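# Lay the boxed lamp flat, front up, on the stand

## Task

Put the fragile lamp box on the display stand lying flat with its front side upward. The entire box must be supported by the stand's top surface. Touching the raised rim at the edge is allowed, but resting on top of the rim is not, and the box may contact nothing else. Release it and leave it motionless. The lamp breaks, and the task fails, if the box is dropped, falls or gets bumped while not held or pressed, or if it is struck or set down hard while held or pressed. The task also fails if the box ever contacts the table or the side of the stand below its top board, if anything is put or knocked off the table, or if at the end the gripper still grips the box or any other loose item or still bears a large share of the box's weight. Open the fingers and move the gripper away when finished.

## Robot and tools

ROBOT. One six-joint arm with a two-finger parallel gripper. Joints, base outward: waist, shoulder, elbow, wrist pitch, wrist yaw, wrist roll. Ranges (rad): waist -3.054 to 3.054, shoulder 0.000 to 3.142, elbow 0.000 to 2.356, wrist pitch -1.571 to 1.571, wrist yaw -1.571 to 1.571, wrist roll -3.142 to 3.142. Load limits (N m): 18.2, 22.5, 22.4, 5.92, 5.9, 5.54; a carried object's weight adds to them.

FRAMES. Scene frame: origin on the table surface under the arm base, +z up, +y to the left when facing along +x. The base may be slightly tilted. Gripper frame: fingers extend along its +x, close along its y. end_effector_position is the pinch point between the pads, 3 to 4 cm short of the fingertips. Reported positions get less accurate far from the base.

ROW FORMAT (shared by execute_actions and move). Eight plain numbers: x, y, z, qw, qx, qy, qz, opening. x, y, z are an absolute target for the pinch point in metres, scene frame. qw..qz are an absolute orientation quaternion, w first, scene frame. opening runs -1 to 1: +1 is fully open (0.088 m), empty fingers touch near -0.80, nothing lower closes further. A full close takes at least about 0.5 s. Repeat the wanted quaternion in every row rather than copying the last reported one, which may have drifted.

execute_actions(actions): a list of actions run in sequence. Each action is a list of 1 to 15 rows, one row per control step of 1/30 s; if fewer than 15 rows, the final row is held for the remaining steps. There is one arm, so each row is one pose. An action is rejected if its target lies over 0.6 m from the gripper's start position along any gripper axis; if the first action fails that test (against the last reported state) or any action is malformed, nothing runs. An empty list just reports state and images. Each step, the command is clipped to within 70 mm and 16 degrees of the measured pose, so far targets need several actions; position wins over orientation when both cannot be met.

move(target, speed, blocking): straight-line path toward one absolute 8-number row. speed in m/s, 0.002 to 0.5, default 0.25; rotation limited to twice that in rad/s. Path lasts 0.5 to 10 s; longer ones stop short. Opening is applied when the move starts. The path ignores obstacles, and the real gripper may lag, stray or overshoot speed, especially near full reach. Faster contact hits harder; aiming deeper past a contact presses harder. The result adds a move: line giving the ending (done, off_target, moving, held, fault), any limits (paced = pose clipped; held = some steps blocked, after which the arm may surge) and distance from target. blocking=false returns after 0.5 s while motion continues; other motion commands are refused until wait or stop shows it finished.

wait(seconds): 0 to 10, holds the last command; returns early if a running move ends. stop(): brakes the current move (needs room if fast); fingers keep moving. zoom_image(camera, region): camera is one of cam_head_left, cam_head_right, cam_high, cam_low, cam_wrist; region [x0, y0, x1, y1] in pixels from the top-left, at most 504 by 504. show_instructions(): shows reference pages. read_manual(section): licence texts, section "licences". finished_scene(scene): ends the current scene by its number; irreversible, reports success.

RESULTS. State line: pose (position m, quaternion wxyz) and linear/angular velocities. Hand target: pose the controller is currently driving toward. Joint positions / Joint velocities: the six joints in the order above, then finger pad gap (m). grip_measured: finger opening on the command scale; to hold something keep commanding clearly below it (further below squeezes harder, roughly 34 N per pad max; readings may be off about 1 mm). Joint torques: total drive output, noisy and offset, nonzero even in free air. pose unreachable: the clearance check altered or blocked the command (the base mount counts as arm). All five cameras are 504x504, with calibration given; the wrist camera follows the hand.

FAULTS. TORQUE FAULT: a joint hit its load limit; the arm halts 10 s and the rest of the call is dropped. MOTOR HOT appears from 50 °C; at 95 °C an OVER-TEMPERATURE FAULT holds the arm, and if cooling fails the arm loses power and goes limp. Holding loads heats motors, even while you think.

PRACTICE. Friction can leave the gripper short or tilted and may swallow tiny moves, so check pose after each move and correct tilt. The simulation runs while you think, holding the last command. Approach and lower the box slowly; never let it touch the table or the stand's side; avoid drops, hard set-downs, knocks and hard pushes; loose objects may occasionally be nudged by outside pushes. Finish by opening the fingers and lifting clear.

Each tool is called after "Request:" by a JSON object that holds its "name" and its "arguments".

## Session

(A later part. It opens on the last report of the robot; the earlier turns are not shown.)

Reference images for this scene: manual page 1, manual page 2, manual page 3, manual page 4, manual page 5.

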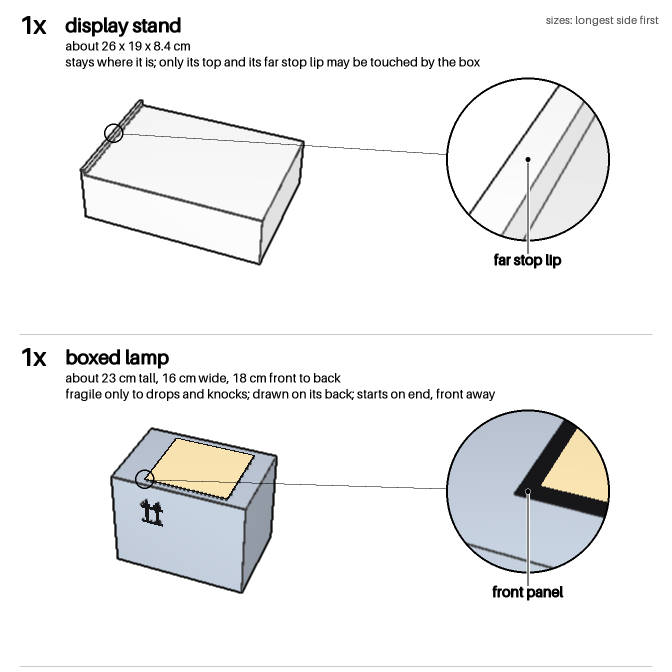

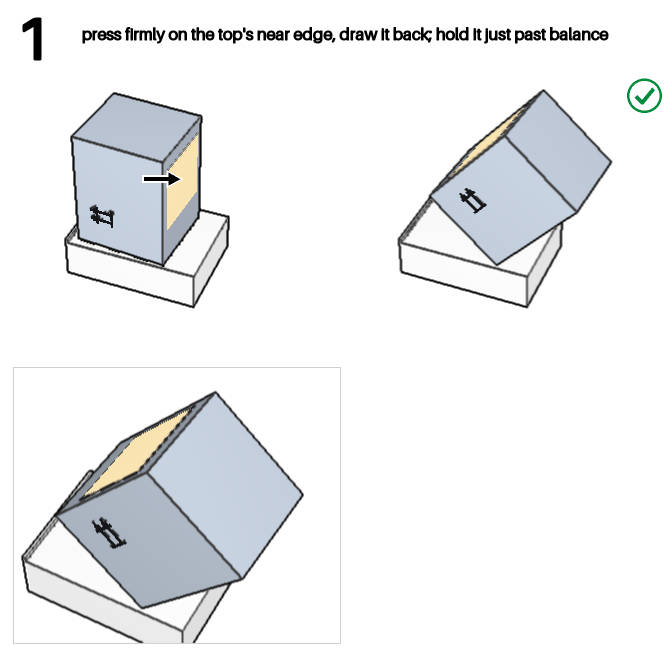

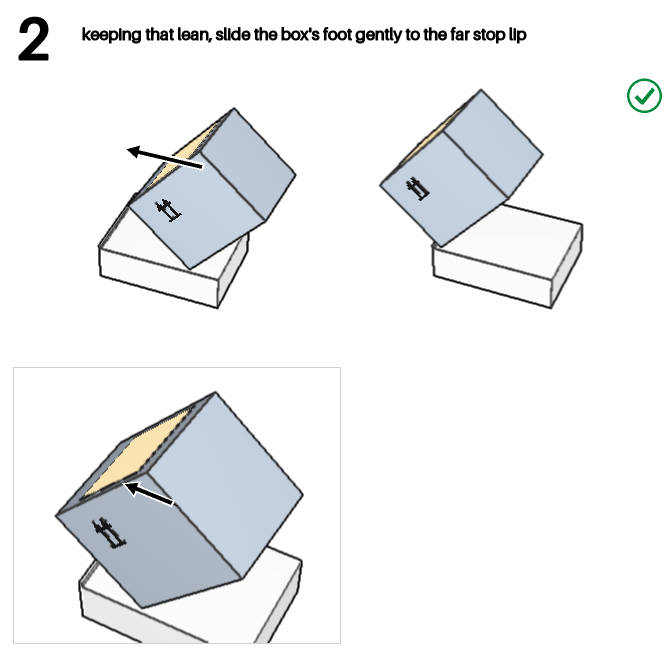

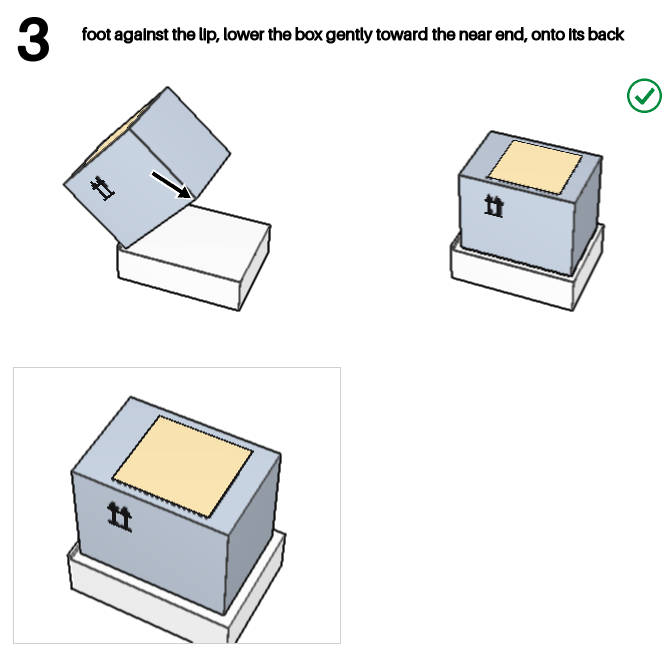

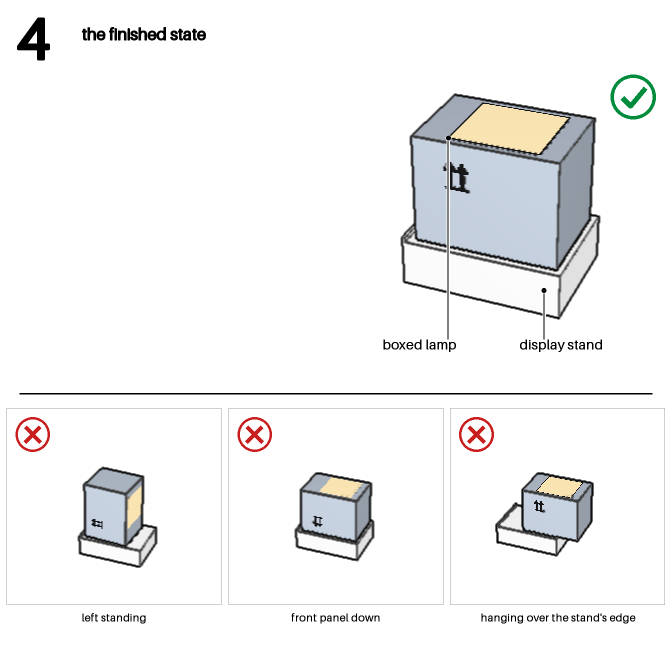

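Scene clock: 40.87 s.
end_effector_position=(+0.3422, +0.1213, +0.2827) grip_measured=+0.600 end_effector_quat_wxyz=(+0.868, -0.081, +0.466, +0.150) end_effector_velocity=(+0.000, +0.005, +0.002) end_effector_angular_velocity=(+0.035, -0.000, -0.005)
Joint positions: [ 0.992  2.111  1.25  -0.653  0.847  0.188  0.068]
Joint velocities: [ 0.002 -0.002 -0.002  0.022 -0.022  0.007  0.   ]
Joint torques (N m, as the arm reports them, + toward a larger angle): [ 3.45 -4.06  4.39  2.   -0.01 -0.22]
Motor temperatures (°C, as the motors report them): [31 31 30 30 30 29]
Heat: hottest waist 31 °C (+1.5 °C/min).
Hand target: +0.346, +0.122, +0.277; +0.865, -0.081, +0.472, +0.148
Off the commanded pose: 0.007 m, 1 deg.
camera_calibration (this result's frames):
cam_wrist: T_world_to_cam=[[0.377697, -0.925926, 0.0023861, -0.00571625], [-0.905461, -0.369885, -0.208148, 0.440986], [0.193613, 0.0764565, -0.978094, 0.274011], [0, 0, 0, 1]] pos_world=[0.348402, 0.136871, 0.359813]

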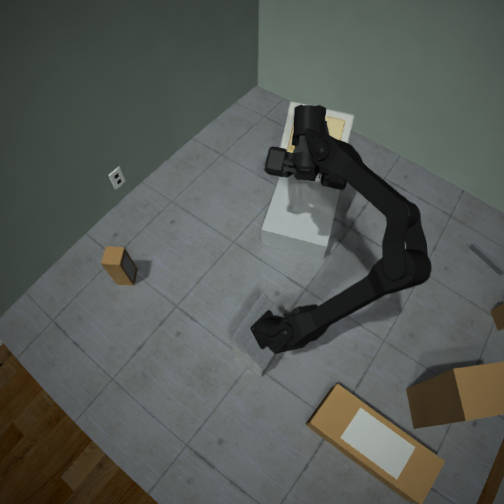

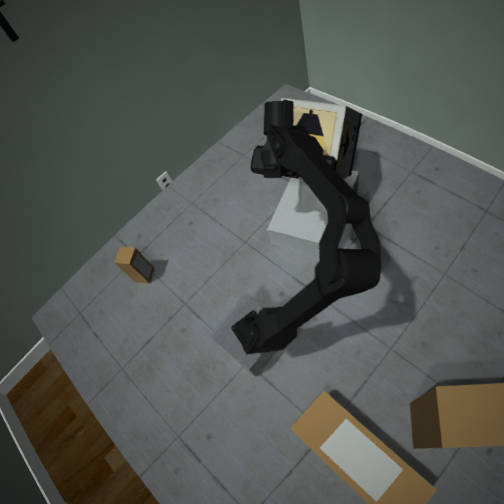

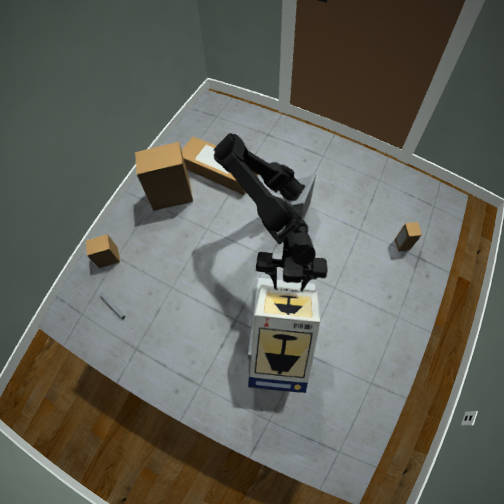

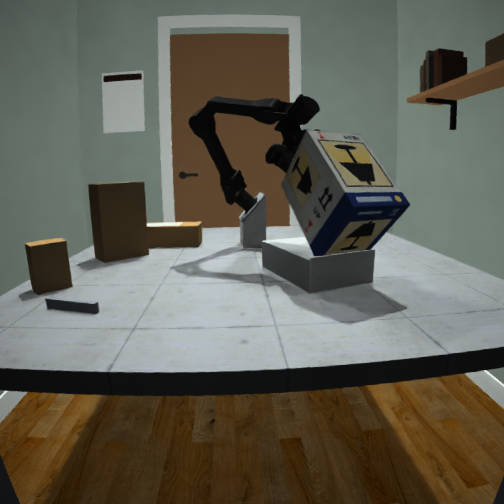

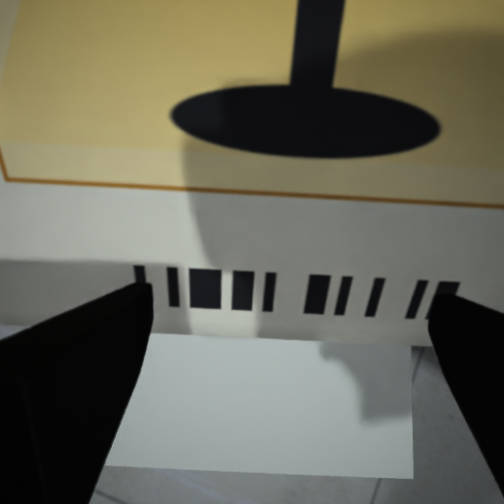

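Request:
{"name": "execute_actions", "arguments": {"actions": [[[0.347,0.122,0.271,0.875,-0.078,0.455,0.15,0.6]],[[0.346,0.122,0.264,0.884,-0.075,0.436,0.152,0.6]],[[0.342,0.121,0.257,0.893,-0.071,0.417,0.153,0.6]],[[0.337,0.119,0.25,0.897,-0.07,0.407,0.154,0.6]],[[0.331,0.117,0.243,0.902,-0.068,0.397,0.155,0.6]],[[0.325,0.115,0.236,0.906,-0.066,0.387,0.155,0.6]],[[0.32,0.113,0.228,0.911,-0.065,0.377,0.156,0.6]]]}}

Scene clock: 47.80 s.
end_effector_position=(+0.3147, +0.1161, +0.2475) grip_measured=+0.600 end_effector_quat_wxyz=(+0.919, -0.063, +0.355, +0.158) end_effector_velocity=(-0.002, +0.002, -0.001) end_effector_angular_velocity=(+0.004, +0.006, +0.024)
Joint positions: [ 0.988  1.932  0.743  0.058  0.859 -0.106  0.068]
Joint velocities: [-0.002 -0.002 -0.002 -0.007 -0.022 -0.007 -0.   ]
Joint torques (N m, as the arm reports them, + toward a larger angle): [ 0.05 -1.08  3.58  2.35 -0.64 -0.48]
Motor temperatures (°C, as the motors report them): [31 31 30 31 30 29]
Heat: hottest waist 31 °C (+1.3 °C/min).
Hand target: +0.319, +0.113, +0.228; +0.911, -0.065, +0.377, +0.156
Off the commanded pose: 0.020 m, 3 deg.
camera_calibration (this result's frames):
cam_wrist: T_world_to_cam=[[0.375216, -0.926794, 0.0163347, -0.0026067], [-0.828584, -0.343251, -0.442298, 0.437448], [0.415525, 0.152422, -0.89672, 0.146457], [0, 0, 0, 1]] pos_world=[0.302584, 0.125415, 0.324855]

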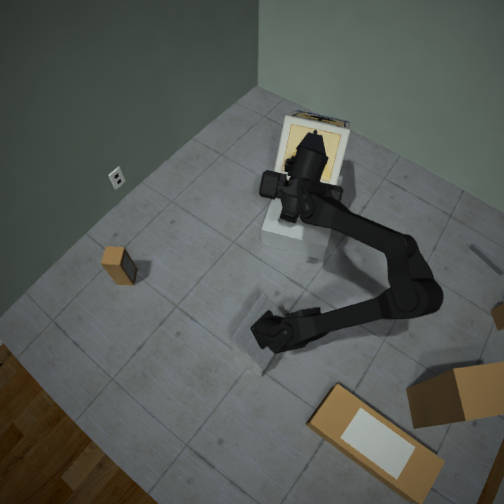

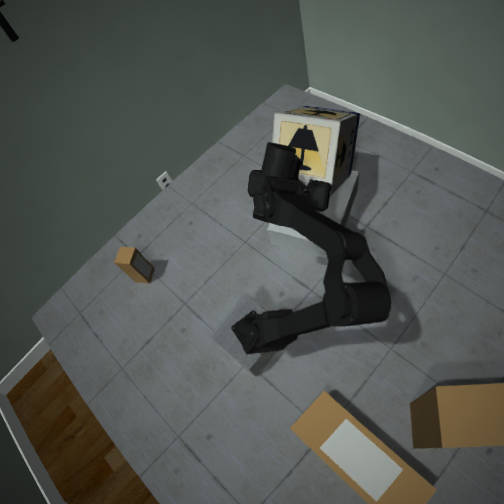

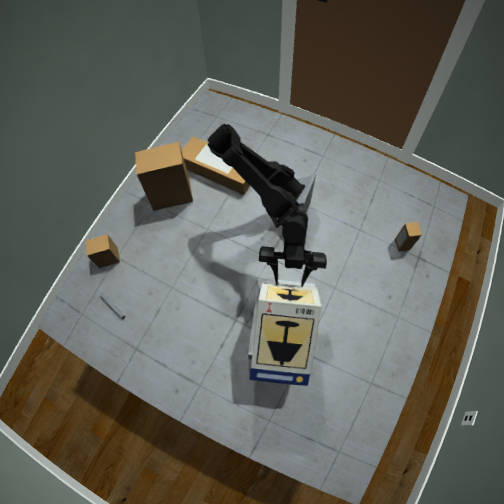

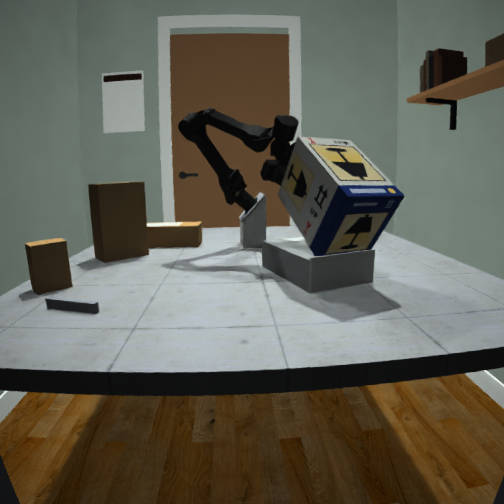

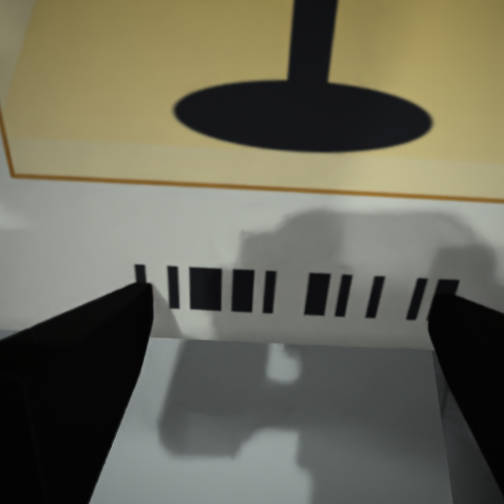

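Request:
{"name": "execute_actions", "arguments": {"actions": [[[0.315,0.111,0.221,0.915,-0.063,0.367,0.157,0.6]],[[0.31,0.11,0.213,0.919,-0.061,0.357,0.158,0.6]],[[0.305,0.108,0.205,0.922,-0.06,0.347,0.158,0.6]],[[0.301,0.107,0.196,0.926,-0.058,0.337,0.159,0.6]],[[0.298,0.106,0.187,0.926,-0.058,0.337,0.159,0.6]],[[0.296,0.105,0.179,0.926,-0.058,0.337,0.159,0.6]],[[0.294,0.105,0.172,0.926,-0.058,0.337,0.159,0.6]],[[0.293,0.105,0.165,0.926,-0.058,0.337,0.159,0.6]],[[0.292,0.105,0.159,0.926,-0.058,0.337,0.159,0.6]]]}}

Scene clock: 55.10 s.
end_effector_position=(+0.2786, +0.1008, +0.1469) grip_measured=+0.599 end_effector_quat_wxyz=(+0.917, -0.073, +0.357, +0.160) end_effector_velocity=(+0.001, +0.000, +0.001) end_effector_angular_velocity=(+0.004, -0.004, +0.004)
Joint positions: [ 0.809  2.074  0.36   0.738  0.773 -0.345  0.068]
Joint velocities: [-0.002 -0.002 -0.002  0.007 -0.007 -0.007 -0.   ]
Joint torques (N m, as the arm reports them, + toward a larger angle): [ 3.57 -5.17  5.15  3.36 -0.74 -0.56]
Motor temperatures (°C, as the motors report them): [31 30 31 32 30 29]
Heat: hottest wrist pitch 32 °C (+2.2 °C/min).
Hand target: +0.292, +0.104, +0.159; +0.926, -0.058, +0.337, +0.159
Off the commanded pose: 0.018 m, 3 deg.
camera_calibration (this result's frames):
cam_wrist: T_world_to_cam=[[0.38639, -0.921802, 0.0313694, -0.0075326], [-0.825199, -0.36069, -0.434684, 0.357557], [0.412007, 0.142072, -0.900037, 0.0761517], [0, 0, 0, 1]] pos_world=[0.266591, 0.111205, 0.2242]

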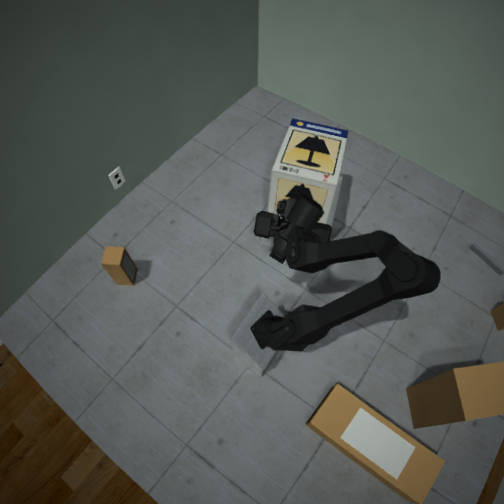

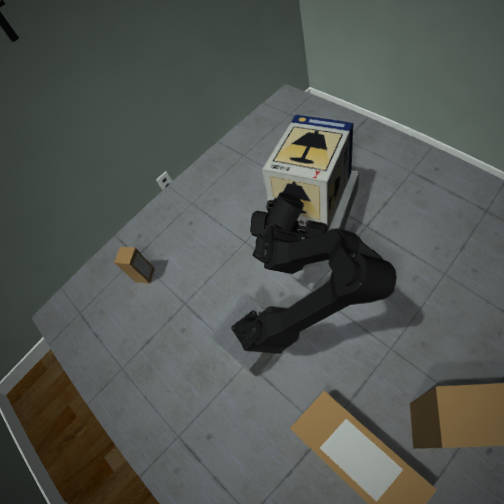

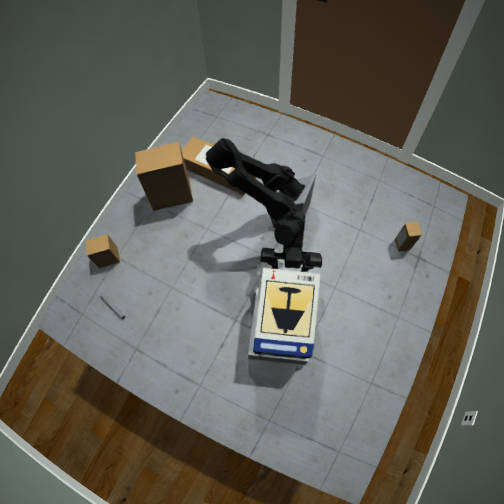

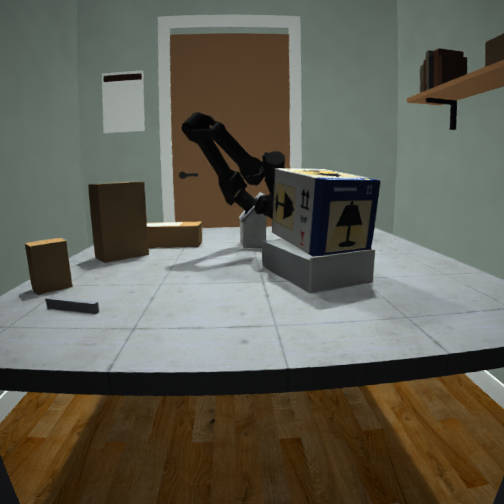

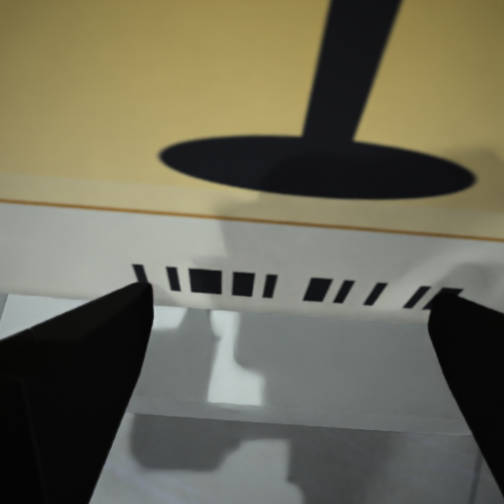

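Request:
{"name": "execute_actions", "arguments": {"actions": [[[0.291,0.104,0.154,0.926,-0.058,0.337,0.159,0.6]],[[0.291,0.104,0.15,0.926,-0.058,0.337,0.159,0.6]],[[0.29,0.104,0.146,0.926,-0.058,0.337,0.159,0.6]],[[0.29,0.104,0.143,0.926,-0.058,0.337,0.159,0.6]],[[0.29,0.104,0.14,0.926,-0.058,0.337,0.159,0.6]],[[0.29,0.104,0.137,0.926,-0.058,0.337,0.159,0.6]],[[0.29,0.104,0.134,0.926,-0.058,0.337,0.159,0.6]],[[0.29,0.104,0.131,0.926,-0.058,0.337,0.159,0.6]],[[0.29,0.104,0.128,0.926,-0.058,0.337,0.159,0.6]],[[0.289,0.104,0.124,0.926,-0.058,0.337,0.159,0.6]],[[0.288,0.103,0.119,0.926,-0.058,0.337,0.159,0.6]]]}}

Request:
{"name": "zoom_image", "arguments": {"camera": "cam_low", "region": [255,165,390,300]}}

Scene clock: 65.87 s.
end_effector_position=(+0.2749, +0.1001, +0.1171) grip_measured=+0.599 end_effector_quat_wxyz=(+0.922, -0.071, +0.345, +0.162) end_effector_velocity=(-0.006, +0.001, -0.005) end_effector_angular_velocity=(-0.026, +0.013, +0.039)
Joint positions: [ 0.712  2.254  0.291  1.089  0.703 -0.472  0.068]
Joint velocities: [-0.002  0.002 -0.007 -0.022 -0.007 -0.022 -0.   ]
Joint torques (N m, as the arm reports them, + toward a larger angle): [ 1.76 -3.52  4.74  2.35 -1.   -0.39]
Motor temperatures (°C, as the motors report them): [31 31 31 35 31 29]
Heat: hottest wrist pitch 35 °C (+4.0 °C/min).
Hand target: +0.288, +0.102, +0.119; +0.926, -0.058, +0.337, +0.159
Off the commanded pose: 0.014 m, 2 deg.
camera_calibration (this result's frames):
cam_wrist: T_world_to_cam=[[0.388161, -0.921016, 0.0325472, -0.00646596], [-0.813224, -0.35892, -0.458087, 0.340548], [0.433587, 0.151344, -0.888311, 0.0426288], [0, 0, 0, 1]] pos_world=[0.260968, 0.109823, 0.194079]

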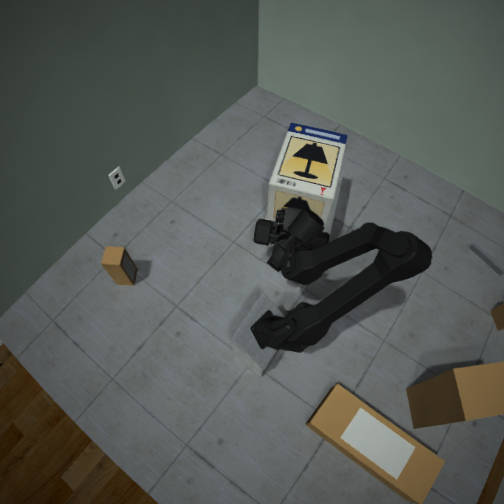

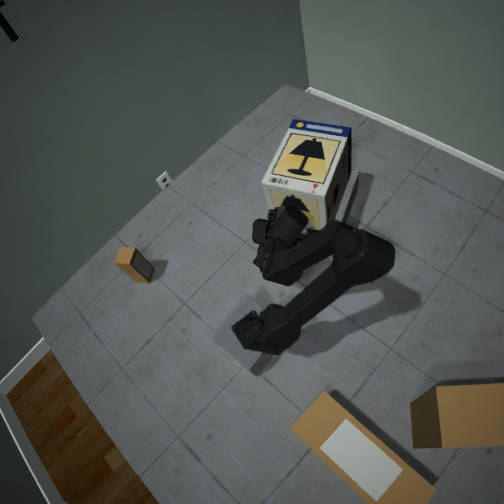

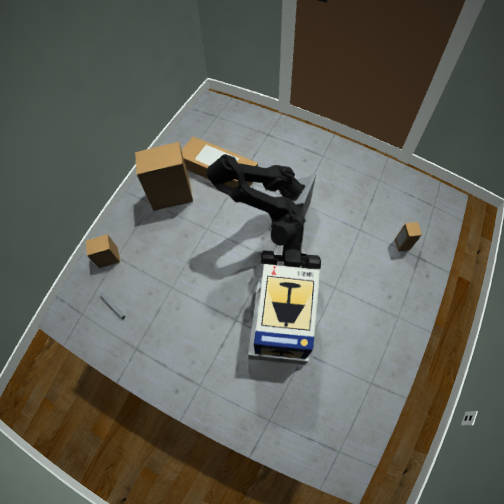

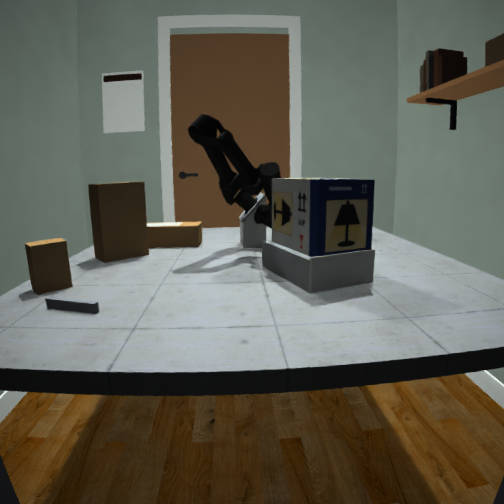

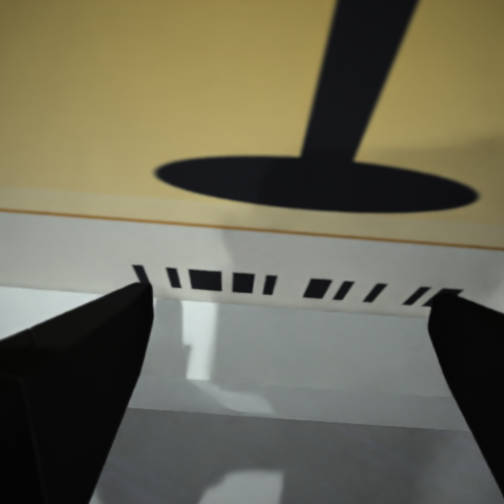

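Region (255, 165, 390, 300) of cam_low's 504x504 image, scaled by 3.733, with more detail than that image has.

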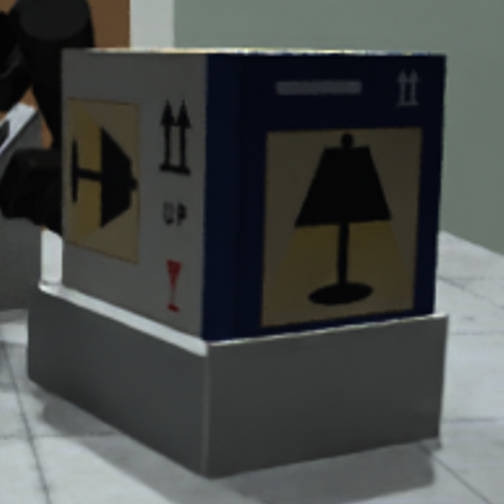

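Request:
{"name": "execute_actions", "arguments": {"actions": [[[0.281,0.101,0.117,0.922,-0.065,0.345,0.16,0.6]],[[0.273,0.099,0.117,0.922,-0.065,0.345,0.16,0.6]],[[0.261,0.095,0.123,0.922,-0.065,0.345,0.16,0.6]]]}}

Request:
{"name": "move", "arguments": {"target": [0.19,0.09,0.29,0.922,-0.065,0.345,0.16,0.6], "speed": 0.15}}

Scene clock: 70.57 s.
end_effector_position=(+0.2621, +0.0961, +0.1221) grip_measured=+0.600 end_effector_quat_wxyz=(+0.922, -0.066, +0.345, +0.161) end_effector_velocity=(-0.003, +0.002, +0.001) end_effector_angular_velocity=(+0.017, +0.000, +0.017)
Joint positions: [ 0.752  2.211  0.246  1.065  0.726 -0.422  0.068]
Joint velocities: [ 0.002 -0.007 -0.007 -0.007 -0.022  0.007 -0.   ]
Joint torques (N m, as the arm reports them, + toward a larger angle): [ 3.4  -5.48  0.8   1.24 -0.11  0.19]
Motor temperatures (°C, as the motors report them): [31 31 31 35 31 29]
Heat: hottest wrist pitch 35 °C (+4.0 °C/min).
Hand target: +0.261, +0.095, +0.123; +0.923, -0.065, +0.345, +0.160
Off the commanded pose: 0.002 m, 0 deg.
camera_calibration (this result's frames):
cam_wrist: T_world_to_cam=[[0.383526, -0.923216, 0.0240936, -0.0028392], [-0.816132, -0.351021, -0.459035, 0.331084], [0.432246, 0.156388, -0.888091, 0.0531327], [0, 0, 0, 1]] pos_world=[0.248331, 0.105287, 0.199234]

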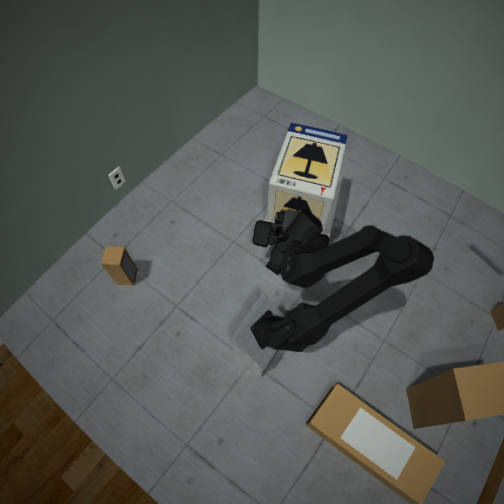

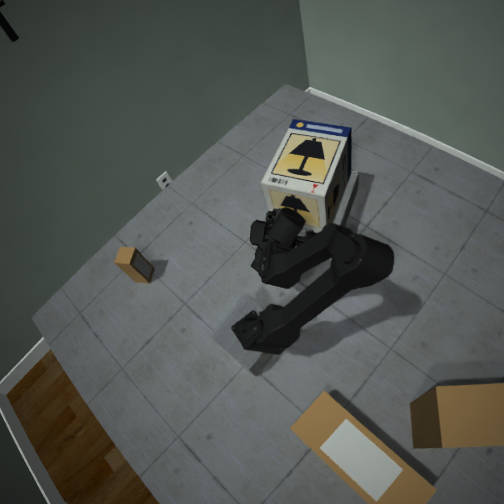

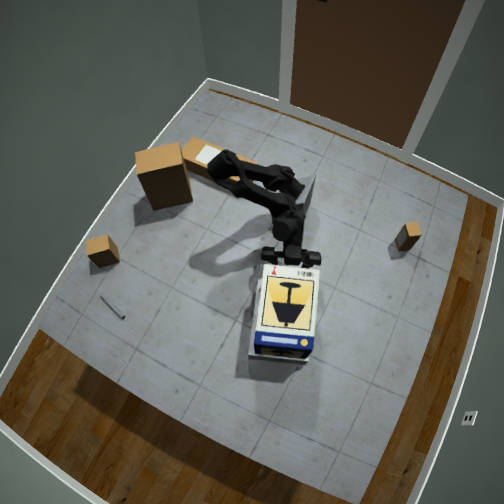

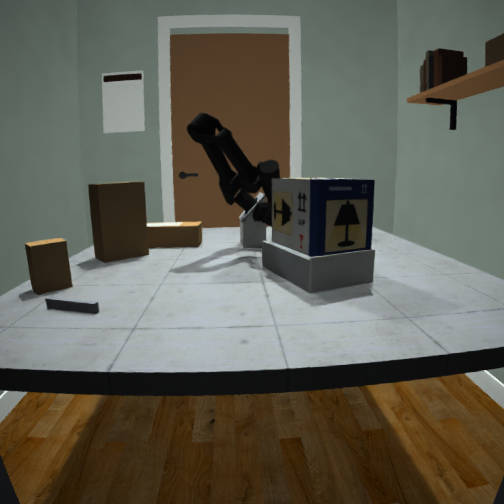

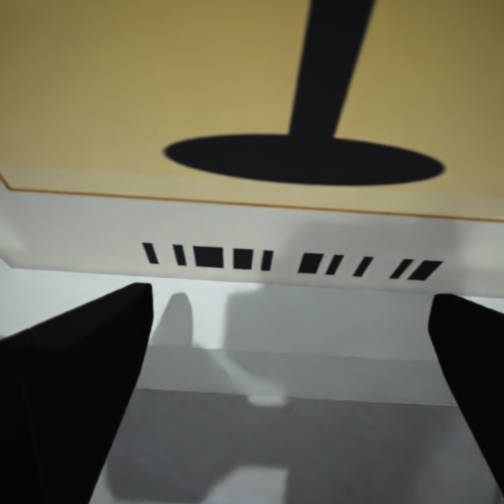

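Scene clock: 72.30 s.
end_effector_position=(+0.1885, +0.0870, +0.2876) grip_measured=+0.600 end_effector_quat_wxyz=(+0.922, -0.068, +0.345, +0.160) end_effector_velocity=(-0.001, -0.002, +0.001) end_effector_angular_velocity=(-0.003, +0.013, -0.002)
Joint positions: [ 1.438  1.682  0.683 -0.678  0.943  0.58   0.068]
Joint velocities: [ 0.002 -0.002  0.012 -0.037 -0.007  0.022 -0.   ]
Joint torques (N m, as the arm reports them, + toward a larger angle): [ 1.98 -1.49  5.61  1.18  0.23  0.16]
Motor temperatures (°C, as the motors report them): [31 31 31 35 31 29]
Heat: hottest wrist pitch 35 °C (+4.0 °C/min).
Hand target: +0.189, +0.089, +0.291; +0.923, -0.064, +0.344, +0.161
Off the commanded pose: 0.004 m, 0 deg.
move: done
camera_calibration (this result's frames):
cam_wrist: T_world_to_cam=[[0.383158, -0.923264, 0.0278083, 0.0119934], [-0.815769, -0.352362, -0.458653, 0.343763], [0.433256, 0.153051, -0.88818, 0.23351], [0, 0, 0, 1]] pos_world=[0.174666, 0.0964628, 0.364734]

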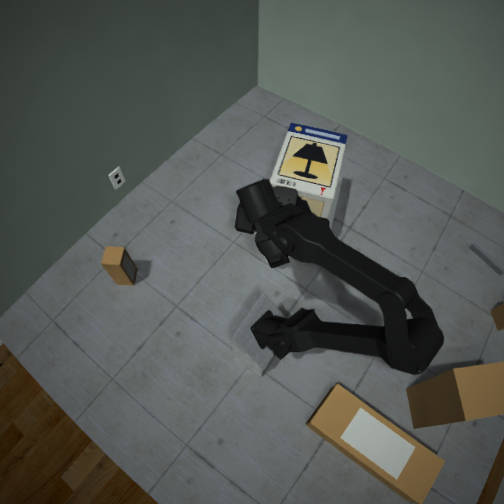

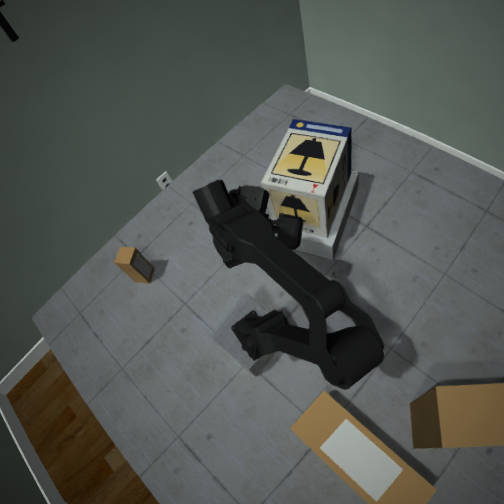

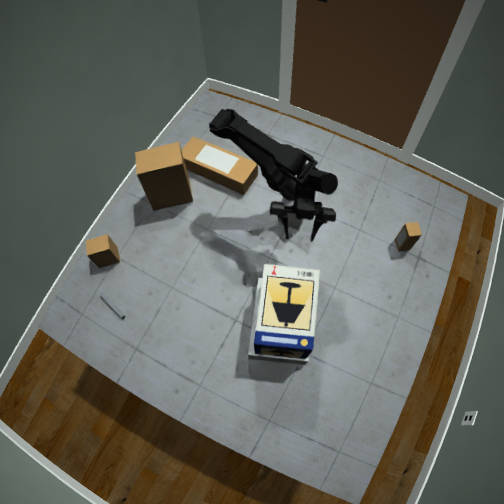

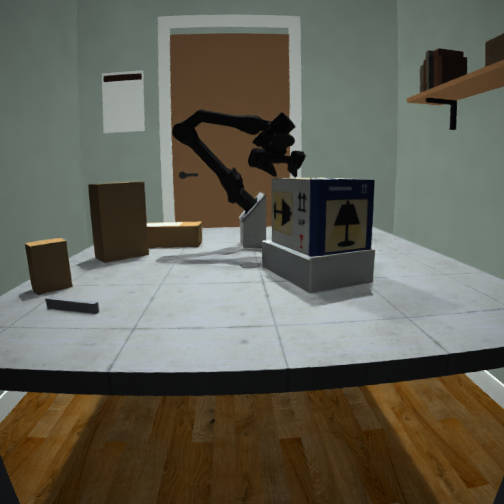

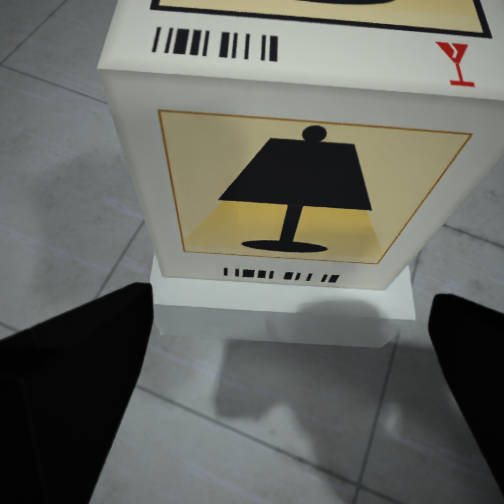

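The box lies flat with a margin on both sides, and the arm is clear.

Request:
{"name": "finished_scene", "arguments": {"scene": 2}}

The scene is finished: the task was done.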